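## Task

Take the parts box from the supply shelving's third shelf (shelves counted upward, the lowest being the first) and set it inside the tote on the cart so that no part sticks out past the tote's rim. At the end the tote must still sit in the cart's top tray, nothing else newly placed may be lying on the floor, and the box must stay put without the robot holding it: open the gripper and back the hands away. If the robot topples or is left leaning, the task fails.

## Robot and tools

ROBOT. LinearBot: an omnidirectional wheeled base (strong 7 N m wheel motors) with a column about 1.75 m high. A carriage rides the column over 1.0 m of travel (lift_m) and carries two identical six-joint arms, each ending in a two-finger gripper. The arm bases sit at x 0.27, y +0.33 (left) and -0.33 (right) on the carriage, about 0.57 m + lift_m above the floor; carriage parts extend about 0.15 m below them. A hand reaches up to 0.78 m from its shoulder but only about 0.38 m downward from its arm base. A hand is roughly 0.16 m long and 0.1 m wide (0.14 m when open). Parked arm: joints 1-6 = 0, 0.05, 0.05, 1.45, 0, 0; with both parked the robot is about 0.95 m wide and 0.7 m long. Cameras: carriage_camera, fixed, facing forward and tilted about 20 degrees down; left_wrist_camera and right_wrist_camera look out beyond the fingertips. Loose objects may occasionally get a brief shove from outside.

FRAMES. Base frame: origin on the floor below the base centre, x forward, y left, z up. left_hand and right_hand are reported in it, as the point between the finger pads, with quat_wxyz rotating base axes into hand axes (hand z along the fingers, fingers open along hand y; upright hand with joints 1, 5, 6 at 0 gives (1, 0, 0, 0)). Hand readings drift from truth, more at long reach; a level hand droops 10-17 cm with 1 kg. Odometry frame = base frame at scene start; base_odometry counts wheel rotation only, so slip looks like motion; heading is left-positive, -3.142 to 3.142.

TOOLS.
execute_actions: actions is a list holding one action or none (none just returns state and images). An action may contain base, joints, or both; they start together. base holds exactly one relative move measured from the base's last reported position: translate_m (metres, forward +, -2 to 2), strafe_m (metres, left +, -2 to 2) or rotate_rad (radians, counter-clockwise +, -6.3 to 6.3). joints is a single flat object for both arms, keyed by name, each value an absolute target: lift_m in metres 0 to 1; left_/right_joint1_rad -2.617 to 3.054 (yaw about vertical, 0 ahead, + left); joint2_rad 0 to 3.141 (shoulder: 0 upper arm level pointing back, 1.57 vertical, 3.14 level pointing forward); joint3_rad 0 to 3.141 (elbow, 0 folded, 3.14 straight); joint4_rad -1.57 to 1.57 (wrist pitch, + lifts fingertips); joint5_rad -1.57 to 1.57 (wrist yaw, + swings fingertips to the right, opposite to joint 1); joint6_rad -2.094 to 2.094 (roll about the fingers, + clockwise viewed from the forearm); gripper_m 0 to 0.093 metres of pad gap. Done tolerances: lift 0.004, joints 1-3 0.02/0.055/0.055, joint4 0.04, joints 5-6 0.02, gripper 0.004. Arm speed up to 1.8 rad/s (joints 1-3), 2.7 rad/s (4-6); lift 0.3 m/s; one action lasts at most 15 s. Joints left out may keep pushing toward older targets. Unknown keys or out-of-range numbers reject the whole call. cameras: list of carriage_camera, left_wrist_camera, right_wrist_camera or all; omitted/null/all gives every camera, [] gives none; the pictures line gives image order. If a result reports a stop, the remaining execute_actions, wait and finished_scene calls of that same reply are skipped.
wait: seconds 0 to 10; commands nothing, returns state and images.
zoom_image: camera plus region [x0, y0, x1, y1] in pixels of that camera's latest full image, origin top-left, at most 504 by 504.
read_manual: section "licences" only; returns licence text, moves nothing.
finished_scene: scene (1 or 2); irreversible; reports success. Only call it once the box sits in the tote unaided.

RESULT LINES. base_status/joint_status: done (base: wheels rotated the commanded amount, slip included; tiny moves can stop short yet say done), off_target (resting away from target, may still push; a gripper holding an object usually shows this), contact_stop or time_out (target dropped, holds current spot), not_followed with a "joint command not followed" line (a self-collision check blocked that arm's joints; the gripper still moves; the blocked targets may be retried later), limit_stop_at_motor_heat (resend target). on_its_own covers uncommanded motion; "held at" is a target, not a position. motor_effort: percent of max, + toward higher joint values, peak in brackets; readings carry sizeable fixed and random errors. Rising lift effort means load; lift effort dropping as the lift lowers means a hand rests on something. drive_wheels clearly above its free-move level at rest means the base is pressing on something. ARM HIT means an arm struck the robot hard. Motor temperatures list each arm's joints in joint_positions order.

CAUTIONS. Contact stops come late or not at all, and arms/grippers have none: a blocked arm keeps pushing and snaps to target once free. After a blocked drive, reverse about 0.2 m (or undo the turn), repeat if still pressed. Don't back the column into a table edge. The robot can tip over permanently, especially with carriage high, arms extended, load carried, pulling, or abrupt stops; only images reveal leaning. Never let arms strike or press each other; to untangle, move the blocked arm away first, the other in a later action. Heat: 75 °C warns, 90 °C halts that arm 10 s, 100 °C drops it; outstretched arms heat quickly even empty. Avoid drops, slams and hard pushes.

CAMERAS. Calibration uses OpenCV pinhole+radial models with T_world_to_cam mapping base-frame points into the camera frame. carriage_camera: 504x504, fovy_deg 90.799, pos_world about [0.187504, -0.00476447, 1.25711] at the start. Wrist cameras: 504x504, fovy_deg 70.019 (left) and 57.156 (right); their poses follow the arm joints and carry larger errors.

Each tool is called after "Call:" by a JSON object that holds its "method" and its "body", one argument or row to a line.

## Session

Call:
{"method": "execute_actions", "body": {
  "actions": []
}}

Scene clock: 0.00 s.
Motor temperatures (°C, as the motors report them): left_arm=[18 38 27 23 21 18] | right_arm=[21 23 26 20 19 20]
base_odometry: x=+0.000 y=+0.000 heading=+0.000 (m, m, rad; odometry frame)
base_status: not commanded
joint_positions: lift_m=+0.299 left_joint1_rad=+0.002 left_joint2_rad=+0.044 left_joint3_rad=+0.041 left_joint4_rad=+1.406 left_joint5_rad=+0.001 left_joint6_rad=-0.002 left_gripper_m=+0.095 right_joint1_rad=+0.027 right_joint2_rad=+0.043 right_joint3_rad=+0.046 right_joint4_rad=+1.491 right_joint5_rad=-0.003 right_joint6_rad=-0.003 right_gripper_m=+0.094
joint_status: not commanded
motor_effort: lift_m=+31 drive_wheels=+6 (%)
left_hand: x=+0.3167 y=+0.3421 z=+1.2691 quat_wxyz=(+0.996, +0.000, +0.084, +0.000) (m; base frame)
right_hand: x=+0.2941 y=-0.3410 z=+1.2731 quat_wxyz=(+0.999, -0.002, +0.038, +0.012) (m; base frame)
pictures: carriage_camera, left_wrist_camera, right_wrist_camera
camera_calibration (this result's frames):
carriage_camera: T_world_to_cam=[[0.0116188, -0.99967, -0.0228907, 0.0218345], [-0.305209, 0.0182543, -0.95211, 1.25422], [0.952215, 0.0180488, -0.304896, 0.204829], [0, 0, 0, 1]] pos_world=[0.187504, -0.00476447, 1.25711]
left_wrist_camera: T_world_to_cam=[[0.00902671, -0.9984, 0.0558167, 0.273125], [0.707095, -0.0330959, -0.706343, 0.689214], [0.707061, 0.0458437, 0.705665, -1.01034], [0, 0, 0, 1]] pos_world=[0.224563, 0.341816, 1.18454]
right_wrist_camera: T_world_to_cam=[[0.0366923, -0.999157, -0.018411, -0.330791], [0.762401, 0.039899, -0.645873, 0.618938], [0.646064, 0.00966202, 0.763222, -1.03157], [0, 0, 0, 1]] pos_world=[0.206721, -0.34524, 1.18099]
Images, in order (width x height): carriage_camera 504x504, left_wrist_camera 504x504, right_wrist_camera 504x504.

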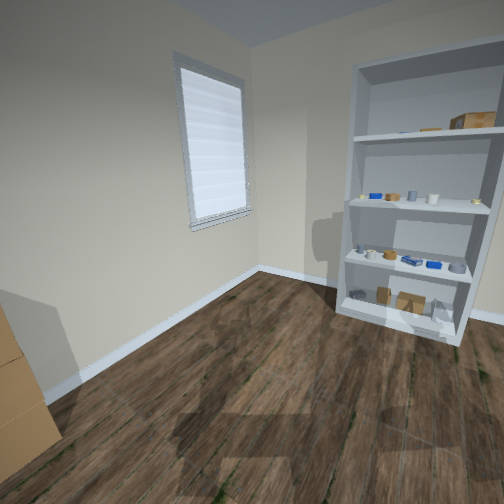

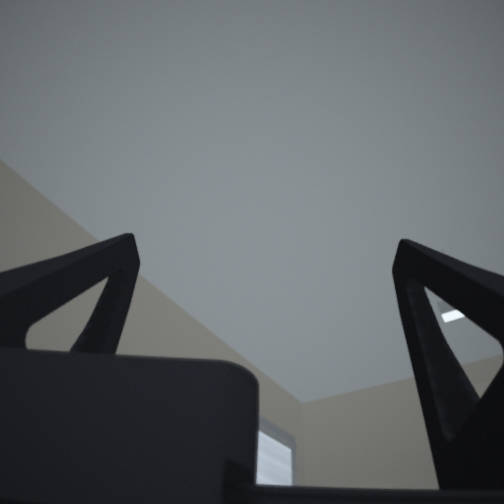

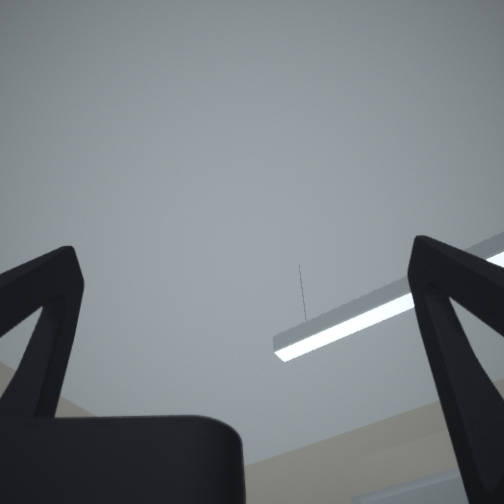

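Call:
{"method": "zoom_image", "body": {
  "camera": "carriage_camera",
  "region": [325, 170, 504, 355]
}}

Call:
{"method": "zoom_image", "body": {
  "camera": "carriage_camera",
  "region": [340, 180, 500, 220]
}}

Region (325, 170, 504, 355) of carriage_camera's 504x504 image, scaled by 2.724, with more detail than that image has; it fills the left 488 columns of this view, and the rest is white.

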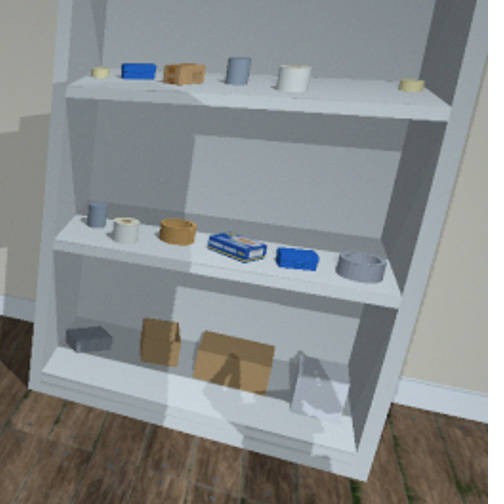

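Region (340, 180, 500, 220) of carriage_camera's 504x504 image, scaled by 3.150, with more detail than that image has; it fills the top 126 rows of this view, and the rest is white.

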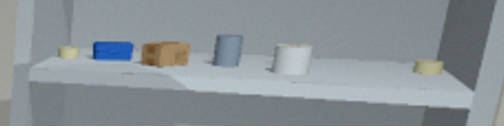

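Call:
{"method": "execute_actions", "body": {
  "actions": [
    {"base": {"rotate_rad": -0.555}, "joints": {"right_joint1_rad": -0.3, "right_joint4_rad": 0.0, "right_joint5_rad": 1.5, "left_joint4_rad": 0.3, "lift_m": 0.38}}
  ]
}}

Scene clock: 39.33 s.
Motor temperatures (°C, as the motors report them): left_arm=[18 37 29 23 21 18] | right_arm=[21 24 28 20 19 20]
base_odometry: x=+0.000 y=+0.000 heading=-0.554 (m, m, rad; odometry frame)
base_status: done
joint_positions: lift_m=+0.380 left_joint1_rad=+0.002 left_joint2_rad=+0.044 left_joint3_rad=+0.041 left_joint4_rad=+0.296 left_joint5_rad=+0.001 left_joint6_rad=-0.002 left_gripper_m=+0.095 right_joint1_rad=-0.293 right_joint2_rad=+0.043 right_joint3_rad=+0.046 right_joint4_rad=+0.000 right_joint5_rad=+1.495 right_joint6_rad=-0.003 right_gripper_m=+0.094
joint_status: all done
motor_effort: lift_m=+36(43) drive_wheels=+13(30) (%)
left_hand: x=+0.5111 y=+0.3424 z=+1.1780 quat_wxyz=(+0.803, -0.001, +0.596, +0.000) (m; base frame)
right_hand: x=+0.3090 y=-0.5316 z=+1.1083 quat_wxyz=(+0.443, +0.551, +0.443, -0.551) (m; base frame)
pictures: carriage_camera, left_wrist_camera, right_wrist_camera
camera_calibration (this result's frames):
carriage_camera: T_world_to_cam=[[0.0116188, -0.99967, -0.0228907, 0.0236703], [-0.305209, 0.0182543, -0.95211, 1.33058], [0.952215, 0.0180488, -0.304896, 0.229281], [0, 0, 0, 1]] pos_world=[0.187504, -0.00476447, 1.3373]
left_wrist_camera: T_world_to_cam=[[0.0551008, -0.99831, 0.018488, 0.297232], [-0.318303, -0.0351125, -0.947339, 1.29604], [0.946386, 0.0463143, -0.319699, 0.00187713], [0, 0, 0, 1]] pos_world=[0.394379, 0.34215, 1.22289]
right_wrist_camera: T_world_to_cam=[[-0.971477, 0.23671, -0.0141494, 0.43894], [0.14982, 0.566433, -0.810375, 1.16033], [-0.183809, -0.789381, -0.58574, 0.413096], [0, 0, 0, 1]] pos_world=[0.32851, -0.435063, 1.18848]
Images, in order (width x height): carriage_camera 504x504, left_wrist_camera 504x504, right_wrist_camera 504x504.

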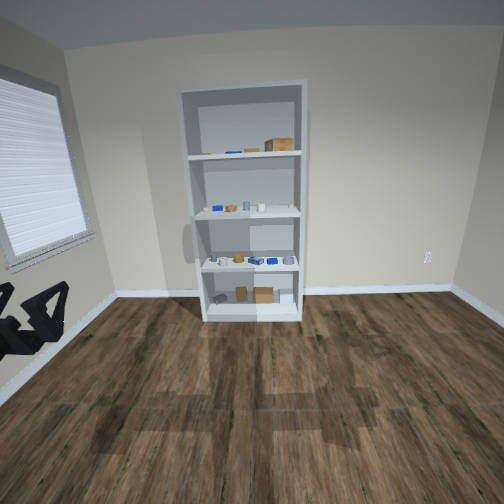

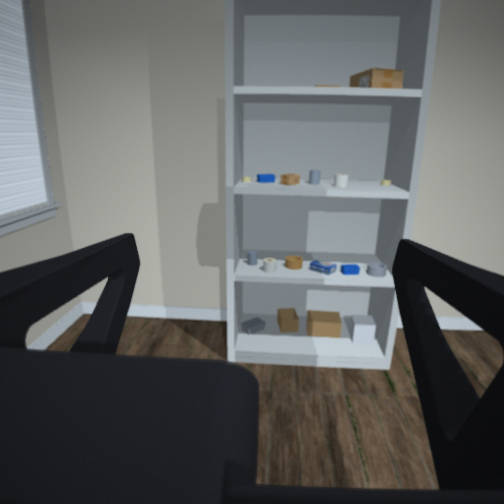

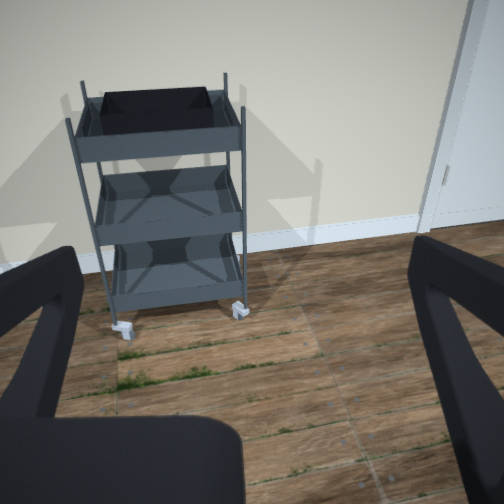

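Call:
{"method": "zoom_image", "body": {
  "camera": "carriage_camera",
  "region": [180, 140, 320, 330]
}}

Call:
{"method": "zoom_image", "body": {
  "camera": "left_wrist_camera",
  "region": [225, 155, 415, 205]
}}

Region (180, 140, 320, 330) of carriage_camera's 504x504 image, scaled by 2.653, with more detail than that image has; it fills the left 371 columns of this view, and the rest is white.

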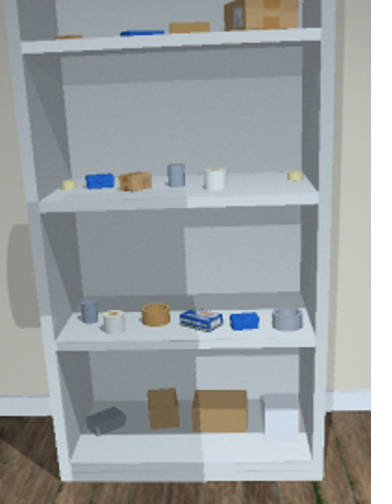

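Region (225, 155, 415, 205) of left_wrist_camera's 504x504 image, scaled by 2.653, with more detail than that image has; it fills the top 133 rows of this view, and the rest is white.

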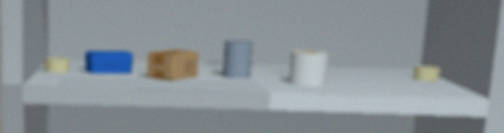

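Call:
{"method": "execute_actions", "body": {
  "actions": [
    {"base": {"translate_m": 1.68}, "joints": {"lift_m": 0.512, "left_joint1_rad": 0.015, "left_joint2_rad": 2.49, "left_joint3_rad": 2.39, "left_joint4_rad": -1.47, "left_joint5_rad": 0.0, "left_joint6_rad": 1.57, "left_gripper_m": 0.093, "right_joint1_rad": 0.0, "right_joint4_rad": 1.45, "right_joint5_rad": 0.0}}
  ],
  "cameras": ["carriage_camera", "left_wrist_camera"]
}}

Scene clock: 130.80 s.
Motor temperatures (°C, as the motors report them): left_arm=[18 38 34 30 21 18] | right_arm=[21 23 33 23 19 20]
base_odometry: x=+1.426 y=-0.888 heading=-0.556 (m, m, rad; odometry frame)
base_status: done
joint_positions: lift_m=+0.512 left_joint1_rad=+0.008 left_joint2_rad=+2.486 left_joint3_rad=+2.373 left_joint4_rad=-1.463 left_joint5_rad=+0.001 left_joint6_rad=+1.561 left_gripper_m=+0.093 right_joint1_rad=-0.006 right_joint2_rad=+0.043 right_joint3_rad=+0.046 right_joint4_rad=+1.451 right_joint5_rad=+0.006 right_joint6_rad=-0.003 right_gripper_m=+0.095
joint_status: all done
motor_effort: lift_m=+35(43) drive_wheels=-15(40) (%)
left_hand: x=+0.7523 y=+0.3460 z=+1.1152 quat_wxyz=(-0.002, +0.701, +0.713, -0.002) (m; base frame)
right_hand: x=+0.3038 y=-0.3433 z=+1.4844 quat_wxyz=(+0.998, +0.003, +0.058, -0.004) (m; base frame)
pictures: carriage_camera, left_wrist_camera
camera_calibration (this result's frames):
carriage_camera: T_world_to_cam=[[0.0116188, -0.99967, -0.0228907, 0.0266929], [-0.305209, 0.0182543, -0.95211, 1.4563], [0.952215, 0.0180488, -0.304896, 0.269541], [0, 0, 0, 1]] pos_world=[0.187504, -0.00476447, 1.46935]
left_wrist_camera: T_world_to_cam=[[-0.998499, -0.0187016, -0.0514858, 0.820422], [-0.0450707, 0.814674, 0.578165, -0.887353], [0.0311315, 0.579618, -0.814294, 0.808986], [0, 0, 0, 1]] pos_world=[0.754012, 0.269344, 1.21403]
Images, in order (width x height): carriage_camera 504x504, left_wrist_camera 504x504.

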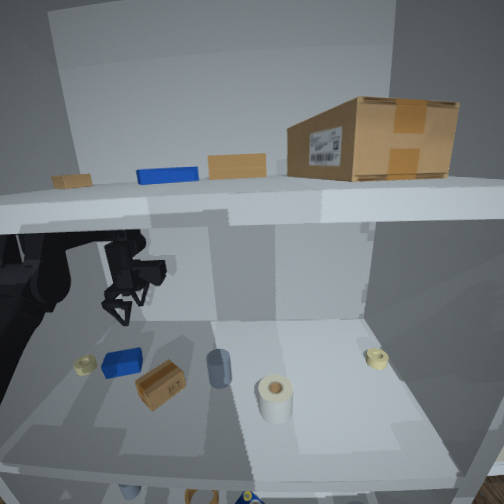

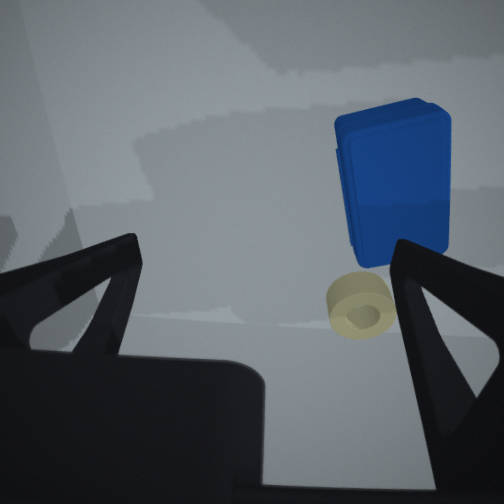

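Call:
{"method": "execute_actions", "body": {
  "actions": [
    {"base": {"translate_m": -0.075}, "joints": {"lift_m": 0.46, "left_joint1_rad": 0.055, "left_joint6_rad": 1.335}}
  ],
  "cameras": ["carriage_camera", "left_wrist_camera"]
}}

Scene clock: 154.37 s.
Motor temperatures (°C, as the motors report them): left_arm=[18 48 34 27 21 18] | right_arm=[21 24 32 22 19 20]
base_odometry: x=+1.363 y=-0.849 heading=-0.554 (m, m, rad; odometry frame)
base_status: done
joint_positions: lift_m=+0.460 left_joint1_rad=+0.058 left_joint2_rad=+2.495 left_joint3_rad=+2.382 left_joint4_rad=-1.468 left_joint5_rad=+0.001 left_joint6_rad=+1.343 left_gripper_m=+0.093 right_joint1_rad=-0.006 right_joint2_rad=+0.043 right_joint3_rad=+0.046 right_joint4_rad=+1.450 right_joint5_rad=+0.004 right_joint6_rad=-0.003 right_gripper_m=+0.095
joint_status: all done
motor_effort: lift_m=+27(27) drive_wheels=-18(23) (%)
left_hand: x=+0.7519 y=+0.3695 z=+1.0620 quat_wxyz=(-0.003, +0.599, +0.800, -0.003) (m; base frame)
right_hand: x=+0.3042 y=-0.3429 z=+1.4330 quat_wxyz=(+0.998, +0.002, +0.059, -0.004) (m; base frame)
pictures: carriage_camera, left_wrist_camera
camera_calibration (this result's frames):
carriage_camera: T_world_to_cam=[[0.0116188, -0.99967, -0.0228907, 0.0255166], [-0.305209, 0.0182543, -0.95211, 1.40737], [0.952215, 0.0180488, -0.304896, 0.253874], [0, 0, 0, 1]] pos_world=[0.187504, -0.00476447, 1.41796]
left_wrist_camera: T_world_to_cam=[[-0.958402, -0.281462, -0.0473699, 0.880305], [-0.255794, 0.773378, 0.580049, -0.704058], [-0.126627, 0.568037, -0.813203, 0.873769], [0, 0, 0, 1]] pos_world=[0.774235, 0.295942, 1.16064]
Images, in order (width x height): carriage_camera 504x504, left_wrist_camera 504x504.

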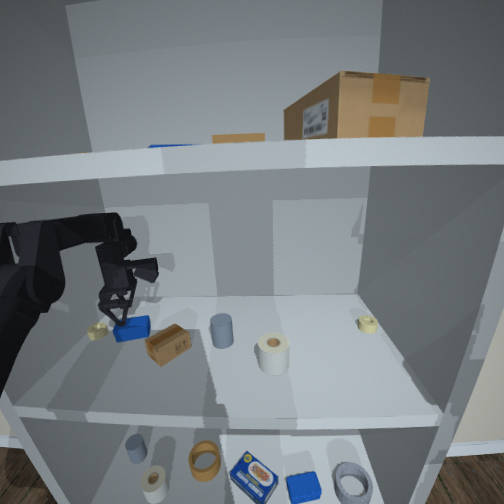

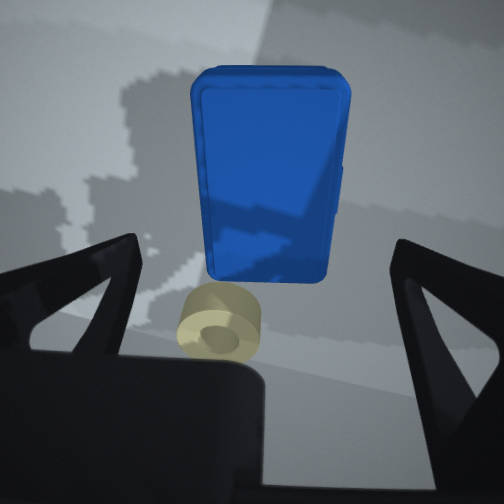

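Call:
{"method": "execute_actions", "body": {
  "actions": [
    {"joints": {"lift_m": 0.403}}
  ],
  "cameras": ["carriage_camera", "left_wrist_camera"]
}}

Scene clock: 174.30 s.
Motor temperatures (°C, as the motors report them): left_arm=[18 54 34 27 21 18] | right_arm=[21 24 32 21 19 20]
base_odometry: x=+1.363 y=-0.849 heading=-0.554 (m, m, rad; odometry frame)
base_status: not commanded
joint_positions: lift_m=+0.403 left_joint1_rad=+0.058 left_joint2_rad=+2.495 left_joint3_rad=+2.382 left_joint4_rad=-1.470 left_joint5_rad=+0.001 left_joint6_rad=+1.343 left_gripper_m=+0.093 right_joint1_rad=-0.006 right_joint2_rad=+0.043 right_joint3_rad=+0.046 right_joint4_rad=+1.450 right_joint5_rad=+0.003 right_joint6_rad=-0.003 right_gripper_m=+0.095
joint_status: all done
motor_effort: lift_m=+26(27) drive_wheels=-18(18) (%)
left_hand: x=+0.7513 y=+0.3695 z=+1.0047 quat_wxyz=(-0.005, +0.599, +0.800, -0.004) (m; base frame)
right_hand: x=+0.3041 y=-0.3429 z=+1.3761 quat_wxyz=(+0.998, +0.002, +0.059, -0.004) (m; base frame)
pictures: carriage_camera, left_wrist_camera
camera_calibration (this result's frames):
carriage_camera: T_world_to_cam=[[0.0116188, -0.99967, -0.0228907, 0.0242133], [-0.305209, 0.0182543, -0.95211, 1.35316], [0.952215, 0.0180488, -0.304896, 0.236513], [0, 0, 0, 1]] pos_world=[0.187504, -0.00476447, 1.36103]
left_wrist_camera: T_world_to_cam=[[-0.958542, -0.28147, -0.0444002, 0.874127], [-0.254026, 0.77348, 0.580689, -0.672969], [-0.129104, 0.567894, -0.812914, 0.828754], [0, 0, 0, 1]] pos_world=[0.773932, 0.295924, 1.1033]
Images, in order (width x height): carriage_camera 504x504, left_wrist_camera 504x504.

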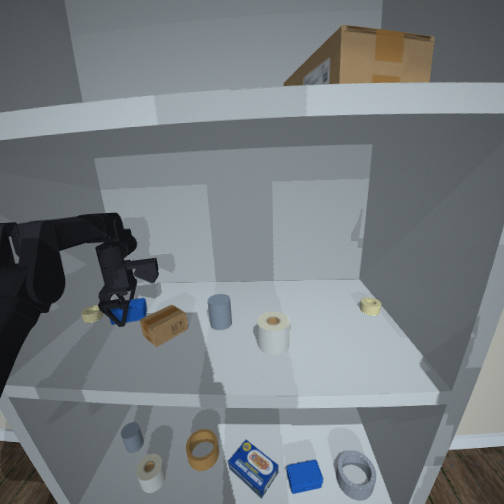

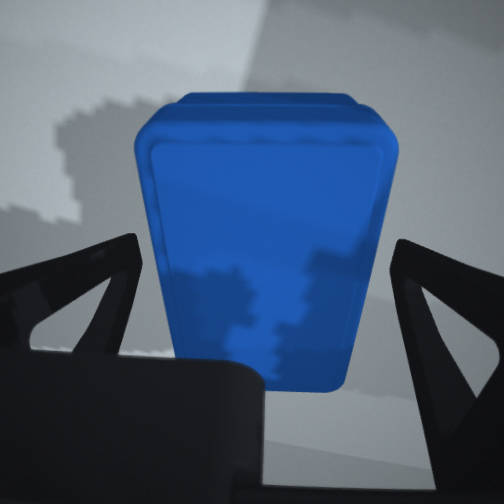

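Call:
{"method": "execute_actions", "body": {
  "actions": [
    {"joints": {"left_gripper_m": 0.025}}
  ],
  "cameras": []
}}

Call:
{"method": "execute_actions", "body": {
  "actions": [
    {"joints": {"lift_m": 0.465}}
  ],
  "cameras": ["carriage_camera", "left_wrist_camera"]
}}

Scene clock: 184.57 s.
Motor temperatures (°C, as the motors report them): left_arm=[18 56 34 26 21 18] | right_arm=[21 24 31 21 19 20]
base_odometry: x=+1.363 y=-0.849 heading=-0.554 (m, m, rad; odometry frame)
base_status: not commanded
joint_positions: lift_m=+0.403 left_joint1_rad=+0.058 left_joint2_rad=+2.495 left_joint3_rad=+2.382 left_joint4_rad=-1.470 left_joint5_rad=+0.000 left_joint6_rad=+1.343 left_gripper_m=+0.057 right_joint1_rad=-0.006 right_joint2_rad=+0.043 right_joint3_rad=+0.046 right_joint4_rad=+1.450 right_joint5_rad=+0.003 right_joint6_rad=-0.003 right_gripper_m=+0.095
joint_status: left_gripper_m off_target (ended at +0.057, target +0.025)
motor_effort: lift_m=+26(26) drive_wheels=-18(18) (%)
left_hand: x=+0.7513 y=+0.3696 z=+1.0047 quat_wxyz=(-0.005, +0.599, +0.800, -0.004) (m; base frame)
right_hand: x=+0.3041 y=-0.3429 z=+1.3761 quat_wxyz=(+0.998, +0.002, +0.059, -0.004) (m; base frame)
pictures: none
No camera images: the call's "cameras" was empty. Leave "cameras" out to get every camera's image.

Scene clock: 185.33 s.
Motor temperatures (°C, as the motors report them): left_arm=[18 57 34 26 21 18] | right_arm=[21 24 31 21 19 20]
base_odometry: x=+1.363 y=-0.849 heading=-0.554 (m, m, rad; odometry frame)
base_status: not commanded
joint_positions: lift_m=+0.465 left_joint1_rad=+0.058 left_joint2_rad=+2.493 left_joint3_rad=+2.382 left_joint4_rad=-1.469 left_joint5_rad=+0.000 left_joint6_rad=+1.343 left_gripper_m=+0.057 right_joint1_rad=-0.006 right_joint2_rad=+0.043 right_joint3_rad=+0.046 right_joint4_rad=+1.450 right_joint5_rad=+0.003 right_joint6_rad=-0.003 right_gripper_m=+0.095
joint_status: all done
motor_effort: lift_m=+35(43) drive_wheels=-18(18) (%)
left_hand: x=+0.7517 y=+0.3696 z=+1.0671 quat_wxyz=(-0.004, +0.599, +0.801, -0.003) (m; base frame)
right_hand: x=+0.3041 y=-0.3428 z=+1.4374 quat_wxyz=(+0.998, +0.002, +0.059, -0.004) (m; base frame)
pictures: carriage_camera, left_wrist_camera
camera_calibration (this result's frames):
carriage_camera: T_world_to_cam=[[0.0116188, -0.99967, -0.0228907, 0.0256172], [-0.305209, 0.0182543, -0.95211, 1.41156], [0.952215, 0.0180488, -0.304896, 0.255213], [0, 0, 0, 1]] pos_world=[0.187504, -0.00476447, 1.42236]
left_wrist_camera: T_world_to_cam=[[-0.958297, -0.281806, -0.0474567, 0.880417], [-0.256073, 0.773058, 0.580352, -0.707123], [-0.12686, 0.568302, -0.812982, 0.877691], [0, 0, 0, 1]] pos_world=[0.773969, 0.295961, 1.16571]
Images, in order (width x height): carriage_camera 504x504, left_wrist_camera 504x504.

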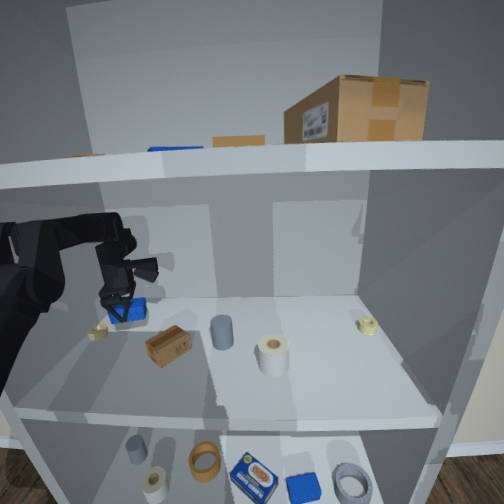

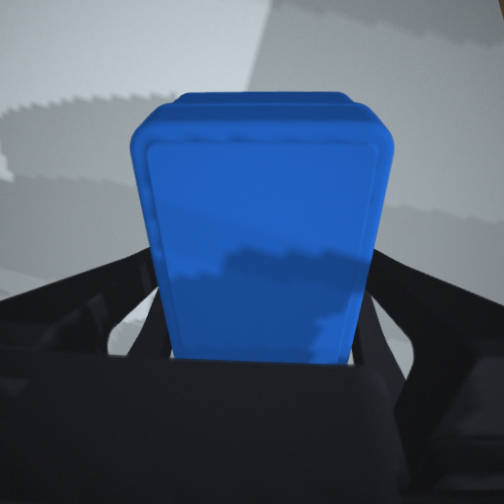

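Call:
{"method": "execute_actions", "body": {
  "actions": [
    {"base": {"translate_m": -0.48}}
  ],
  "cameras": []
}}

Call:
{"method": "execute_actions", "body": {
  "actions": [
    {"base": {"rotate_rad": -2.2}, "joints": {"lift_m": 0.30}}
  ],
  "cameras": ["carriage_camera"]
}}

Scene clock: 200.90 s.
Motor temperatures (°C, as the motors report them): left_arm=[18 59 34 26 21 18] | right_arm=[21 24 31 21 19 20]
base_odometry: x=+0.955 y=-0.595 heading=-0.556 (m, m, rad; odometry frame)
base_status: done
joint_positions: lift_m=+0.465 left_joint1_rad=+0.057 left_joint2_rad=+2.493 left_joint3_rad=+2.382 left_joint4_rad=-1.469 left_joint5_rad=+0.000 left_joint6_rad=+1.343 left_gripper_m=+0.057 right_joint1_rad=-0.006 right_joint2_rad=+0.043 right_joint3_rad=+0.046 right_joint4_rad=+1.451 right_joint5_rad=+0.003 right_joint6_rad=-0.003 right_gripper_m=+0.095
joint_status: not commanded
motor_effort: lift_m=+35(35) drive_wheels=+14(36) (%)
left_hand: x=+0.7516 y=+0.3690 z=+1.0671 quat_wxyz=(-0.004, +0.600, +0.800, -0.003) (m; base frame)
right_hand: x=+0.3039 y=-0.3427 z=+1.4375 quat_wxyz=(+0.998, +0.001, +0.058, -0.004) (m; base frame)
pictures: none
No camera images: the call's "cameras" was empty. Leave "cameras" out to get every camera's image.

Scene clock: 204.53 s.
Motor temperatures (°C, as the motors report them): left_arm=[18 59 34 26 21 18] | right_arm=[21 24 31 21 19 20]
base_odometry: x=+0.955 y=-0.596 heading=-2.755 (m, m, rad; odometry frame)
base_status: done
joint_positions: lift_m=+0.300 left_joint1_rad=+0.054 left_joint2_rad=+2.493 left_joint3_rad=+2.382 left_joint4_rad=-1.460 left_joint5_rad=+0.000 left_joint6_rad=+1.343 left_gripper_m=+0.057 right_joint1_rad=-0.006 right_joint2_rad=+0.043 right_joint3_rad=+0.046 right_joint4_rad=+1.447 right_joint5_rad=+0.002 right_joint6_rad=-0.003 right_gripper_m=+0.095
joint_status: all done
motor_effort: lift_m=+26(27) drive_wheels=+17(35) (%)
left_hand: x=+0.7540 y=+0.3680 z=+0.9025 quat_wxyz=(+0.000, +0.601, +0.799, +0.000) (m; base frame)
right_hand: x=+0.3048 y=-0.3426 z=+1.2730 quat_wxyz=(+0.998, +0.001, +0.060, -0.004) (m; base frame)
pictures: carriage_camera
camera_calibration (this result's frames):
carriage_camera: T_world_to_cam=[[0.0116188, -0.99967, -0.0228907, 0.0218551], [-0.305209, 0.0182543, -0.95211, 1.25508], [0.952215, 0.0180488, -0.304896, 0.205104], [0, 0, 0, 1]] pos_world=[0.187504, -0.00476447, 1.25801]
Images, in order (width x height): carriage_camera 504x504.

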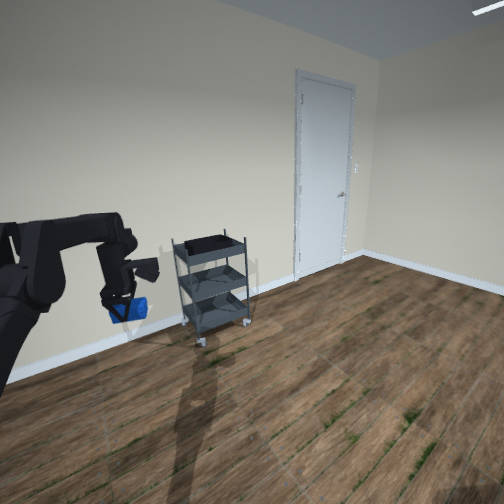

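Call:
{"method": "execute_actions", "body": {
  "actions": []
}}

Scene clock: 227.27 s.
Motor temperatures (°C, as the motors report them): left_arm=[18 61 34 26 21 18] | right_arm=[21 24 31 21 19 20]
base_odometry: x=+0.955 y=-0.596 heading=-2.755 (m, m, rad; odometry frame)
base_status: done
joint_positions: lift_m=+0.300 left_joint1_rad=+0.054 left_joint2_rad=+2.493 left_joint3_rad=+2.382 left_joint4_rad=-1.461 left_joint5_rad=+0.000 left_joint6_rad=+1.343 left_gripper_m=+0.057 right_joint1_rad=-0.006 right_joint2_rad=+0.043 right_joint3_rad=+0.046 right_joint4_rad=+1.447 right_joint5_rad=+0.002 right_joint6_rad=-0.003 right_gripper_m=+0.095
joint_status: all done
motor_effort: lift_m=+26(27) drive_wheels=+18(35) (%)
left_hand: x=+0.7537 y=+0.3679 z=+0.9025 quat_wxyz=(-0.001, +0.601, +0.799, -0.001) (m; base frame)
right_hand: x=+0.3048 y=-0.3426 z=+1.2730 quat_wxyz=(+0.998, +0.001, +0.060, -0.004) (m; base frame)
pictures: carriage_camera, left_wrist_camera, right_wrist_camera
camera_calibration (this result's frames):
carriage_camera: T_world_to_cam=[[0.0116188, -0.99967, -0.0228907, 0.0218551], [-0.305209, 0.0182543, -0.95211, 1.25508], [0.952215, 0.0180488, -0.304896, 0.205104], [0, 0, 0, 1]] pos_world=[0.187504, -0.00476447, 1.25801]
left_wrist_camera: T_world_to_cam=[[-0.958977, -0.278106, -0.0549646, 0.880029], [-0.257525, 0.773571, 0.579024, -0.60773], [-0.118511, 0.569425, -0.813456, 0.738843], [0, 0, 0, 1]] pos_world=[0.774983, 0.294148, 1.00128]
right_wrist_camera: T_world_to_cam=[[0.00286883, -0.999714, -0.0237555, -0.315818], [0.734264, 0.0182326, -0.678619, 0.653617], [0.678858, -0.015496, 0.734106, -1.01999], [0, 0, 0, 1]] pos_world=[0.213409, -0.34345, 1.18484]
Images, in order (width x height): carriage_camera 504x504, left_wrist_camera 504x504, right_wrist_camera 504x504.

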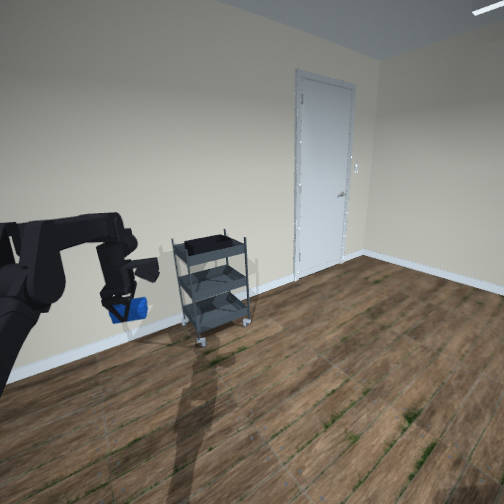

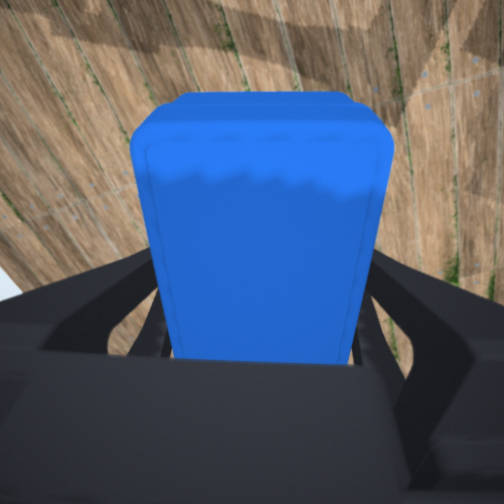

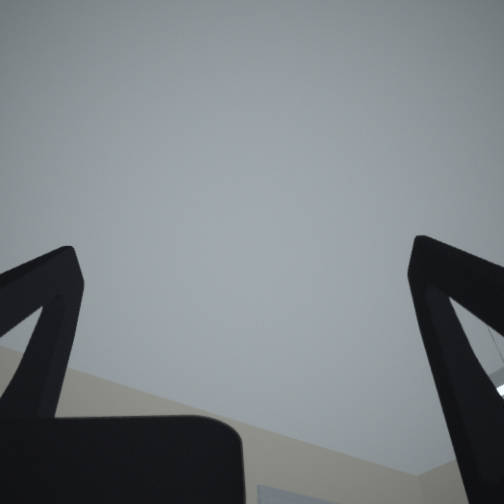

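Call:
{"method": "zoom_image", "body": {
  "camera": "carriage_camera",
  "region": [160, 220, 270, 360]
}}

Region (160, 220, 270, 360) of carriage_camera's 504x504 image, scaled by 3.600, with more detail than that image has; it fills the left 396 columns of this view, and the rest is white.

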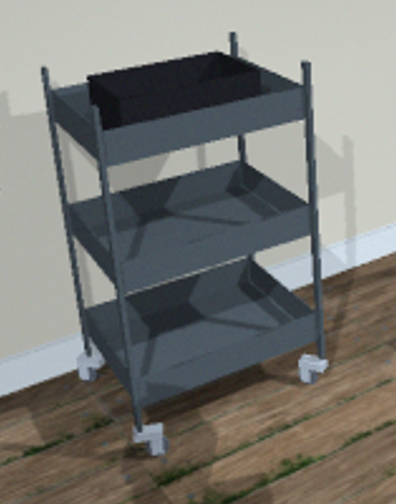

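Call:
{"method": "execute_actions", "body": {
  "actions": [
    {"base": {"translate_m": 1.17}, "joints": {"left_joint1_rad": 0.08, "left_joint6_rad": 0.98}}
  ],
  "cameras": ["carriage_camera", "left_wrist_camera"]
}}

Scene clock: 263.10 s.
Motor temperatures (°C, as the motors report them): left_arm=[18 64 34 25 21 18] | right_arm=[21 24 31 21 19 20]
base_odometry: x=-0.130 y=-1.034 heading=-2.757 (m, m, rad; odometry frame)
base_status: done
joint_positions: lift_m=+0.300 left_joint1_rad=+0.079 left_joint2_rad=+2.493 left_joint3_rad=+2.382 left_joint4_rad=-1.468 left_joint5_rad=+0.000 left_joint6_rad=+0.989 left_gripper_m=+0.057 right_joint1_rad=-0.006 right_joint2_rad=+0.043 right_joint3_rad=+0.046 right_joint4_rad=+1.448 right_joint5_rad=+0.002 right_joint6_rad=-0.003 right_gripper_m=+0.095
joint_status: all done
motor_effort: lift_m=+26(26) drive_wheels=-15(41) (%)
left_hand: x=+0.7513 y=+0.3797 z=+0.9025 quat_wxyz=(-0.004, +0.440, +0.898, -0.002) (m; base frame)
right_hand: x=+0.3045 y=-0.3426 z=+1.2730 quat_wxyz=(+0.998, +0.001, +0.059, -0.004) (m; base frame)
pictures: carriage_camera, left_wrist_camera
camera_calibration (this result's frames):
carriage_camera: T_world_to_cam=[[0.0116188, -0.99967, -0.0228907, 0.0218551], [-0.305209, 0.0182543, -0.95211, 1.25508], [0.952215, 0.0180488, -0.304896, 0.205104], [0, 0, 0, 1]] pos_world=[0.187504, -0.00476447, 1.25801]
left_wrist_camera: T_world_to_cam=[[-0.788497, -0.613017, -0.0498307, 0.875463], [-0.521466, 0.623378, 0.582644, -0.365375], [-0.326107, 0.485398, -0.811199, 0.917715], [0, 0, 0, 1]] pos_world=[0.799043, 0.318983, 1.00096]
Images, in order (width x height): carriage_camera 504x504, left_wrist_camera 504x504.

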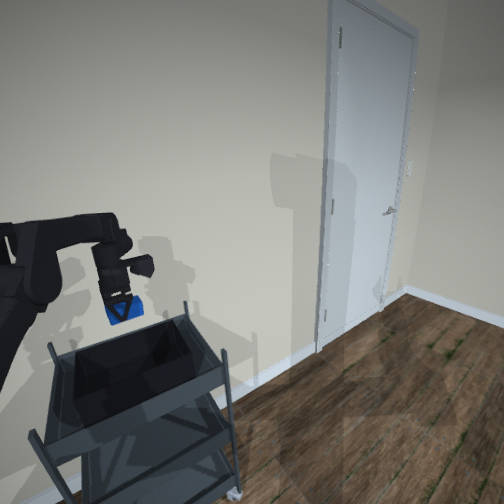

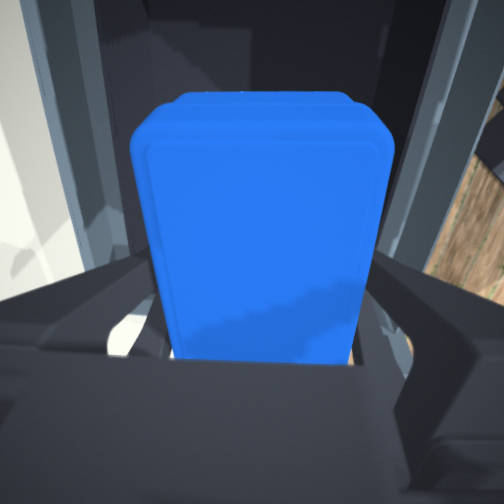

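Call:
{"method": "zoom_image", "body": {
  "camera": "carriage_camera",
  "region": [20, 280, 250, 480]
}}

Call:
{"method": "zoom_image", "body": {
  "camera": "left_wrist_camera",
  "region": [0, 0, 504, 300]
}}

Region (20, 280, 250, 480) of carriage_camera's 504x504 image, scaled by 2.191, with more detail than that image has; it fills the top 438 rows of this view, and the rest is white.

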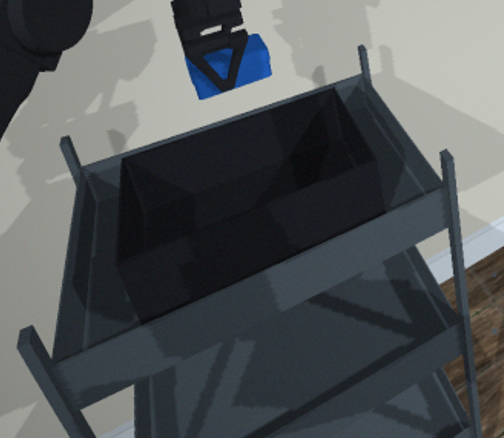

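Region (0, 0, 504, 300) of left_wrist_camera's 504x504 image, scaled by 1.000; it fills the top 300 rows of this view, and the rest is white.

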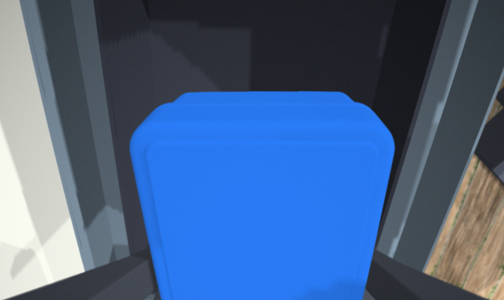

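Call:
{"method": "execute_actions", "body": {
  "actions": [
    {"joints": {"lift_m": 0.115, "left_joint6_rad": 1.03}}
  ],
  "cameras": ["carriage_camera", "left_wrist_camera"]
}}

Scene clock: 315.00 s.
Motor temperatures (°C, as the motors report them): left_arm=[18 67 34 25 21 18] | right_arm=[21 24 31 20 19 20]
base_odometry: x=-0.130 y=-1.034 heading=-2.757 (m, m, rad; odometry frame)
base_status: not commanded
joint_positions: lift_m=+0.115 left_joint1_rad=+0.079 left_joint2_rad=+2.495 left_joint3_rad=+2.382 left_joint4_rad=-1.470 left_joint5_rad=+0.000 left_joint6_rad=+1.024 left_gripper_m=+0.057 right_joint1_rad=-0.006 right_joint2_rad=+0.043 right_joint3_rad=+0.046 right_joint4_rad=+1.449 right_joint5_rad=+0.002 right_joint6_rad=-0.003 right_gripper_m=+0.095
joint_status: all done
motor_effort: lift_m=+26(26) drive_wheels=-15(15) (%)
left_hand: x=+0.7507 y=+0.3796 z=+0.7168 quat_wxyz=(-0.005, +0.455, +0.890, -0.003) (m; base frame)
right_hand: x=+0.3044 y=-0.3426 z=+1.0880 quat_wxyz=(+0.998, +0.001, +0.059, -0.004) (m; base frame)
pictures: carriage_camera, left_wrist_camera
camera_calibration (this result's frames):
carriage_camera: T_world_to_cam=[[0.0116188, -0.99967, -0.0228907, 0.0176197], [-0.305209, 0.0182543, -0.95211, 1.07891], [0.952215, 0.0180488, -0.304896, 0.148689], [0, 0, 0, 1]] pos_world=[0.187504, -0.00476447, 1.07298]
left_wrist_camera: T_world_to_cam=[[-0.809925, -0.584694, -0.0464144, 0.868554], [-0.496821, 0.641833, 0.58414, -0.284047], [-0.311752, 0.496169, -0.810325, 0.75138], [0, 0, 0, 1]] pos_world=[0.796588, 0.317337, 0.815098]
Images, in order (width x height): carriage_camera 504x504, left_wrist_camera 504x504.

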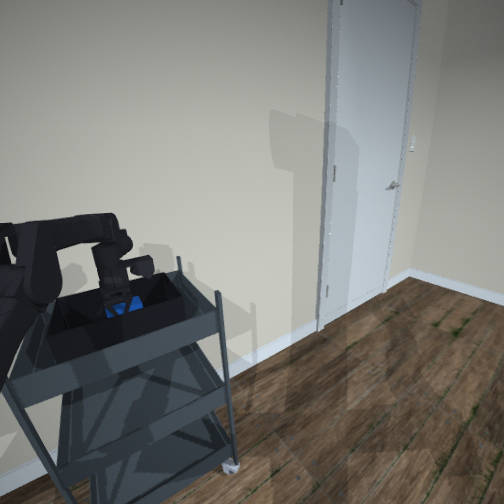

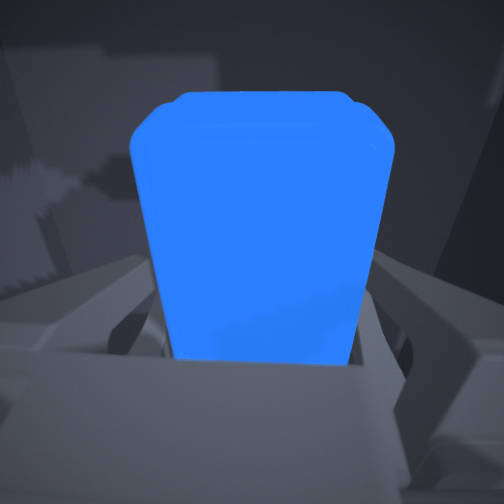

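Call:
{"method": "execute_actions", "body": {
  "actions": [
    {"joints": {"lift_m": 0.085}}
  ],
  "cameras": ["carriage_camera", "left_wrist_camera"]
}}

Scene clock: 318.83 s.
Motor temperatures (°C, as the motors report them): left_arm=[18 67 34 25 21 18] | right_arm=[21 24 31 20 19 20]
base_odometry: x=-0.130 y=-1.034 heading=-2.757 (m, m, rad; odometry frame)
base_status: not commanded
joint_positions: lift_m=+0.085 left_joint1_rad=+0.079 left_joint2_rad=+2.499 left_joint3_rad=+2.382 left_joint4_rad=-1.471 left_joint5_rad=+0.000 left_joint6_rad=+1.024 left_gripper_m=+0.057 right_joint1_rad=-0.006 right_joint2_rad=+0.043 right_joint3_rad=+0.046 right_joint4_rad=+1.449 right_joint5_rad=+0.002 right_joint6_rad=-0.003 right_gripper_m=+0.095
joint_status: all done
motor_effort: lift_m=+26(27) drive_wheels=-15(17) (%)
left_hand: x=+0.7503 y=+0.3796 z=+0.6851 quat_wxyz=(-0.007, +0.455, +0.890, -0.004) (m; base frame)
right_hand: x=+0.3043 y=-0.3426 z=+1.0580 quat_wxyz=(+0.998, +0.001, +0.059, -0.004) (m; base frame)
pictures: carriage_camera, left_wrist_camera
camera_calibration (this result's frames):
carriage_camera: T_world_to_cam=[[0.0116188, -0.99967, -0.0228907, 0.016933], [-0.305209, 0.0182543, -0.95211, 1.05034], [0.952215, 0.0180488, -0.304896, 0.139542], [0, 0, 0, 1]] pos_world=[0.187504, -0.00476447, 1.04298]
left_wrist_camera: T_world_to_cam=[[-0.810128, -0.58471, -0.0425075, 0.864221], [-0.494151, 0.642043, 0.58617, -0.269157], [-0.315448, 0.495878, -0.809072, 0.727574], [0, 0, 0, 1]] pos_world=[0.796637, 0.317341, 0.783167]
Images, in order (width x height): carriage_camera 504x504, left_wrist_camera 504x504.

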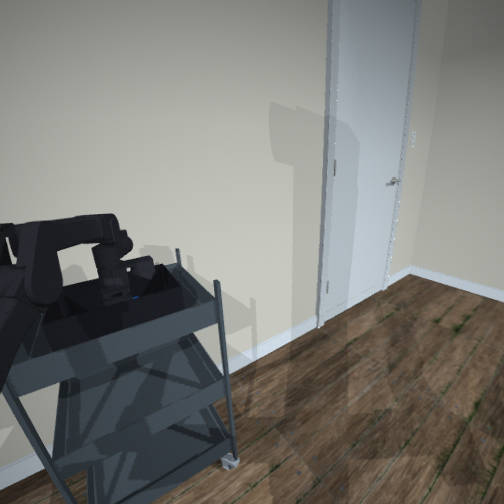

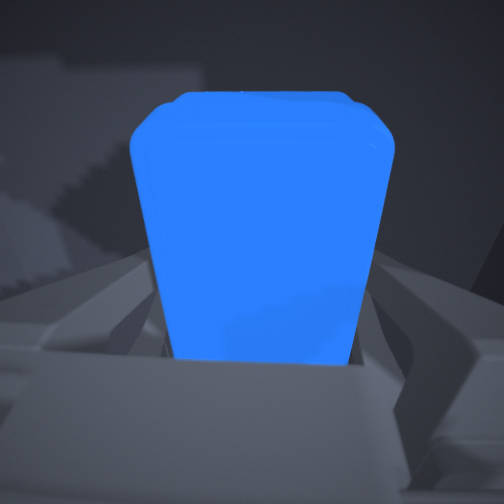

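Call:
{"method": "execute_actions", "body": {
  "actions": [
    {"joints": {"lift_m": 0.072}}
  ],
  "cameras": ["left_wrist_camera"]
}}

Scene clock: 321.63 s.
Motor temperatures (°C, as the motors report them): left_arm=[18 67 34 25 21 18] | right_arm=[21 24 31 20 19 20]
base_odometry: x=-0.130 y=-1.034 heading=-2.757 (m, m, rad; odometry frame)
base_status: not commanded
joint_positions: lift_m=+0.072 left_joint1_rad=+0.079 left_joint2_rad=+2.487 left_joint3_rad=+2.386 left_joint4_rad=-1.474 left_joint5_rad=+0.001 left_joint6_rad=+1.024 left_gripper_m=+0.057 right_joint1_rad=-0.006 right_joint2_rad=+0.043 right_joint3_rad=+0.046 right_joint4_rad=+1.449 right_joint5_rad=+0.002 right_joint6_rad=-0.003 right_gripper_m=+0.095
joint_status: all done
motor_effort: lift_m=+25(26) drive_wheels=-15(15) (%)
left_hand: x=+0.7509 y=+0.3796 z=+0.6786 quat_wxyz=(-0.002, +0.455, +0.890, -0.002) (m; base frame)
right_hand: x=+0.3044 y=-0.3426 z=+1.0451 quat_wxyz=(+0.998, +0.001, +0.059, -0.004) (m; base frame)
pictures: left_wrist_camera
camera_calibration (this result's frames):
left_wrist_camera: T_world_to_cam=[[-0.809317, -0.585037, -0.0523294, 0.87062], [-0.501552, 0.641952, 0.579951, -0.255287], [-0.3057, 0.49561, -0.812969, 0.717941], [0, 0, 0, 1]] pos_world=[0.796042, 0.317408, 0.777276]
Images, in order (width x height): left_wrist_camera 504x504.

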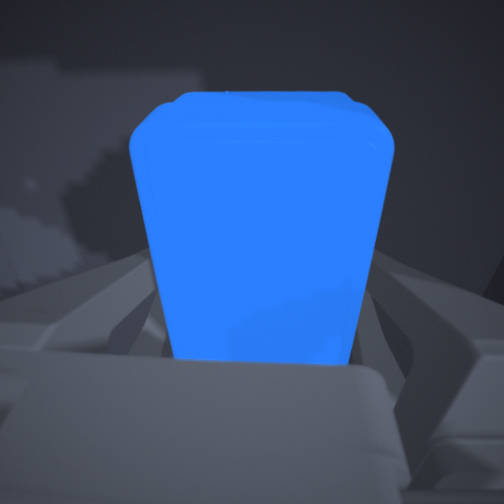

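Contact made (z stopped following). Releasing.

Call:
{"method": "execute_actions", "body": {
  "actions": [
    {"joints": {"left_gripper_m": 0.082}}
  ],
  "cameras": ["left_wrist_camera"]
}}

Call:
{"method": "execute_actions", "body": {
  "actions": [
    {"joints": {"lift_m": 0.23}}
  ],
  "cameras": ["carriage_camera", "left_wrist_camera"]
}}

Scene clock: 326.47 s.
Motor temperatures (°C, as the motors report them): left_arm=[18 67 34 25 21 18] | right_arm=[21 24 31 20 19 20]
base_odometry: x=-0.130 y=-1.034 heading=-2.757 (m, m, rad; odometry frame)
base_status: not commanded
joint_positions: lift_m=+0.072 left_joint1_rad=+0.079 left_joint2_rad=+2.487 left_joint3_rad=+2.386 left_joint4_rad=-1.474 left_joint5_rad=+0.002 left_joint6_rad=+1.024 left_gripper_m=+0.082 right_joint1_rad=-0.006 right_joint2_rad=+0.043 right_joint3_rad=+0.046 right_joint4_rad=+1.449 right_joint5_rad=+0.002 right_joint6_rad=-0.003 right_gripper_m=+0.095
joint_status: all done
motor_effort: lift_m=+25(25) drive_wheels=+17(17) (%)
left_hand: x=+0.7509 y=+0.3796 z=+0.6786 quat_wxyz=(-0.002, +0.455, +0.890, -0.002) (m; base frame)
right_hand: x=+0.3044 y=-0.3426 z=+1.0451 quat_wxyz=(+0.998, +0.001, +0.059, -0.004) (m; base frame)
pictures: left_wrist_camera
camera_calibration (this result's frames):
left_wrist_camera: T_world_to_cam=[[-0.809314, -0.585058, -0.0521313, 0.870457], [-0.50157, 0.642171, 0.579692, -0.255136], [-0.305676, 0.4953, -0.813166, 0.718209], [0, 0, 0, 1]] pos_world=[0.796044, 0.317381, 0.777302]
Images, in order (width x height): left_wrist_camera 504x504.

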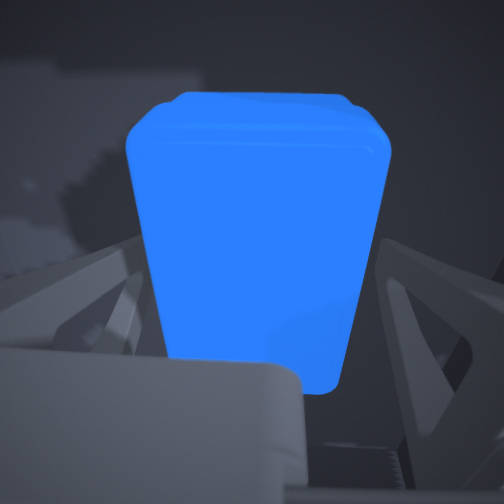

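Scene clock: 327.63 s.
Motor temperatures (°C, as the motors report them): left_arm=[18 67 34 25 21 18] | right_arm=[21 24 31 20 19 20]
base_odometry: x=-0.130 y=-1.034 heading=-2.757 (m, m, rad; odometry frame)
base_status: not commanded
joint_positions: lift_m=+0.230 left_joint1_rad=+0.079 left_joint2_rad=+2.491 left_joint3_rad=+2.386 left_joint4_rad=-1.470 left_joint5_rad=+0.002 left_joint6_rad=+1.024 left_gripper_m=+0.082 right_joint1_rad=-0.006 right_joint2_rad=+0.043 right_joint3_rad=+0.046 right_joint4_rad=+1.449 right_joint5_rad=+0.002 right_joint6_rad=-0.003 right_gripper_m=+0.095
joint_status: all done
motor_effort: lift_m=+36(43) drive_wheels=+17(15) (%)
left_hand: x=+0.7517 y=+0.3796 z=+0.8338 quat_wxyz=(-0.002, +0.455, +0.890, -0.002) (m; base frame)
right_hand: x=+0.3043 y=-0.3426 z=+1.2024 quat_wxyz=(+0.998, +0.001, +0.059, -0.004) (m; base frame)
pictures: carriage_camera, left_wrist_camera
camera_calibration (this result's frames):
carriage_camera: T_world_to_cam=[[0.0116188, -0.99967, -0.0228907, 0.0202364], [-0.305209, 0.0182543, -0.95211, 1.18775], [0.952215, 0.0180488, -0.304896, 0.183543], [0, 0, 0, 1]] pos_world=[0.187504, -0.00476447, 1.18729]
left_wrist_camera: T_world_to_cam=[[-0.809334, -0.58506, -0.0518059, 0.878969], [-0.50135, 0.642189, 0.579863, -0.345025], [-0.305986, 0.495276, -0.813065, 0.84473], [0, 0, 0, 1]] pos_world=[0.796876, 0.317447, 0.932423]
Images, in order (width x height): carriage_camera 504x504, left_wrist_camera 504x504.

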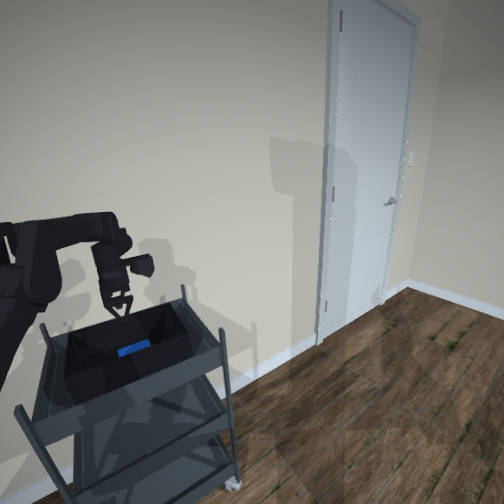

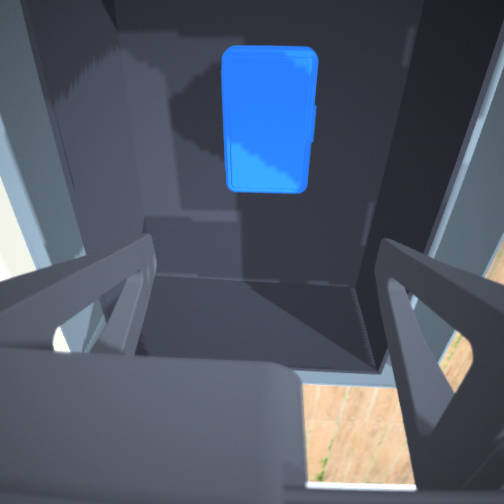

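Call:
{"method": "execute_actions", "body": {
  "actions": [
    {"base": {"translate_m": -0.4}, "joints": {"left_joint1_rad": 0, "left_joint2_rad": 0.05, "left_joint3_rad": 0.05, "left_joint4_rad": 1.45, "left_joint5_rad": 0, "left_joint6_rad": 0, "left_gripper_m": 0.093}}
  ],
  "cameras": ["carriage_camera"]
}}

Scene clock: 339.67 s.
Motor temperatures (°C, as the motors report them): left_arm=[18 66 34 25 21 18] | right_arm=[21 24 32 20 19 20]
base_odometry: x=+0.241 y=-0.884 heading=-2.759 (m, m, rad; odometry frame)
base_status: done
joint_positions: lift_m=+0.230 left_joint1_rad=-0.006 left_joint2_rad=+0.061 left_joint3_rad=+0.062 left_joint4_rad=+1.457 left_joint5_rad=+0.001 left_joint6_rad=+0.009 left_gripper_m=+0.093 right_joint1_rad=-0.006 right_joint2_rad=+0.043 right_joint3_rad=+0.046 right_joint4_rad=+1.450 right_joint5_rad=+0.001 right_joint6_rad=-0.003 right_gripper_m=+0.095
joint_status: all done
motor_effort: lift_m=+36(36) drive_wheels=-14(35) (%)
left_hand: x=+0.3033 y=+0.3417 z=+1.2068 quat_wxyz=(+0.998, +0.001, +0.056, +0.001) (m; base frame)
right_hand: x=+0.3042 y=-0.3425 z=+1.2024 quat_wxyz=(+0.998, +0.001, +0.059, -0.004) (m; base frame)
pictures: carriage_camera
camera_calibration (this result's frames):
carriage_camera: T_world_to_cam=[[0.0116188, -0.99967, -0.0228907, 0.0202364], [-0.305209, 0.0182543, -0.95211, 1.18775], [0.952215, 0.0180488, -0.304896, 0.183543], [0, 0, 0, 1]] pos_world=[0.187504, -0.00476447, 1.18729]
Images, in order (width x height): carriage_camera 504x504.

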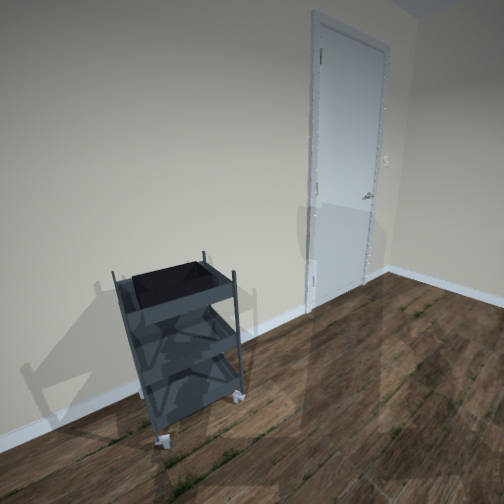

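Call:
{"method": "finished_scene", "body": {
  "scene": 2
}}

The scene is finished: the task was done.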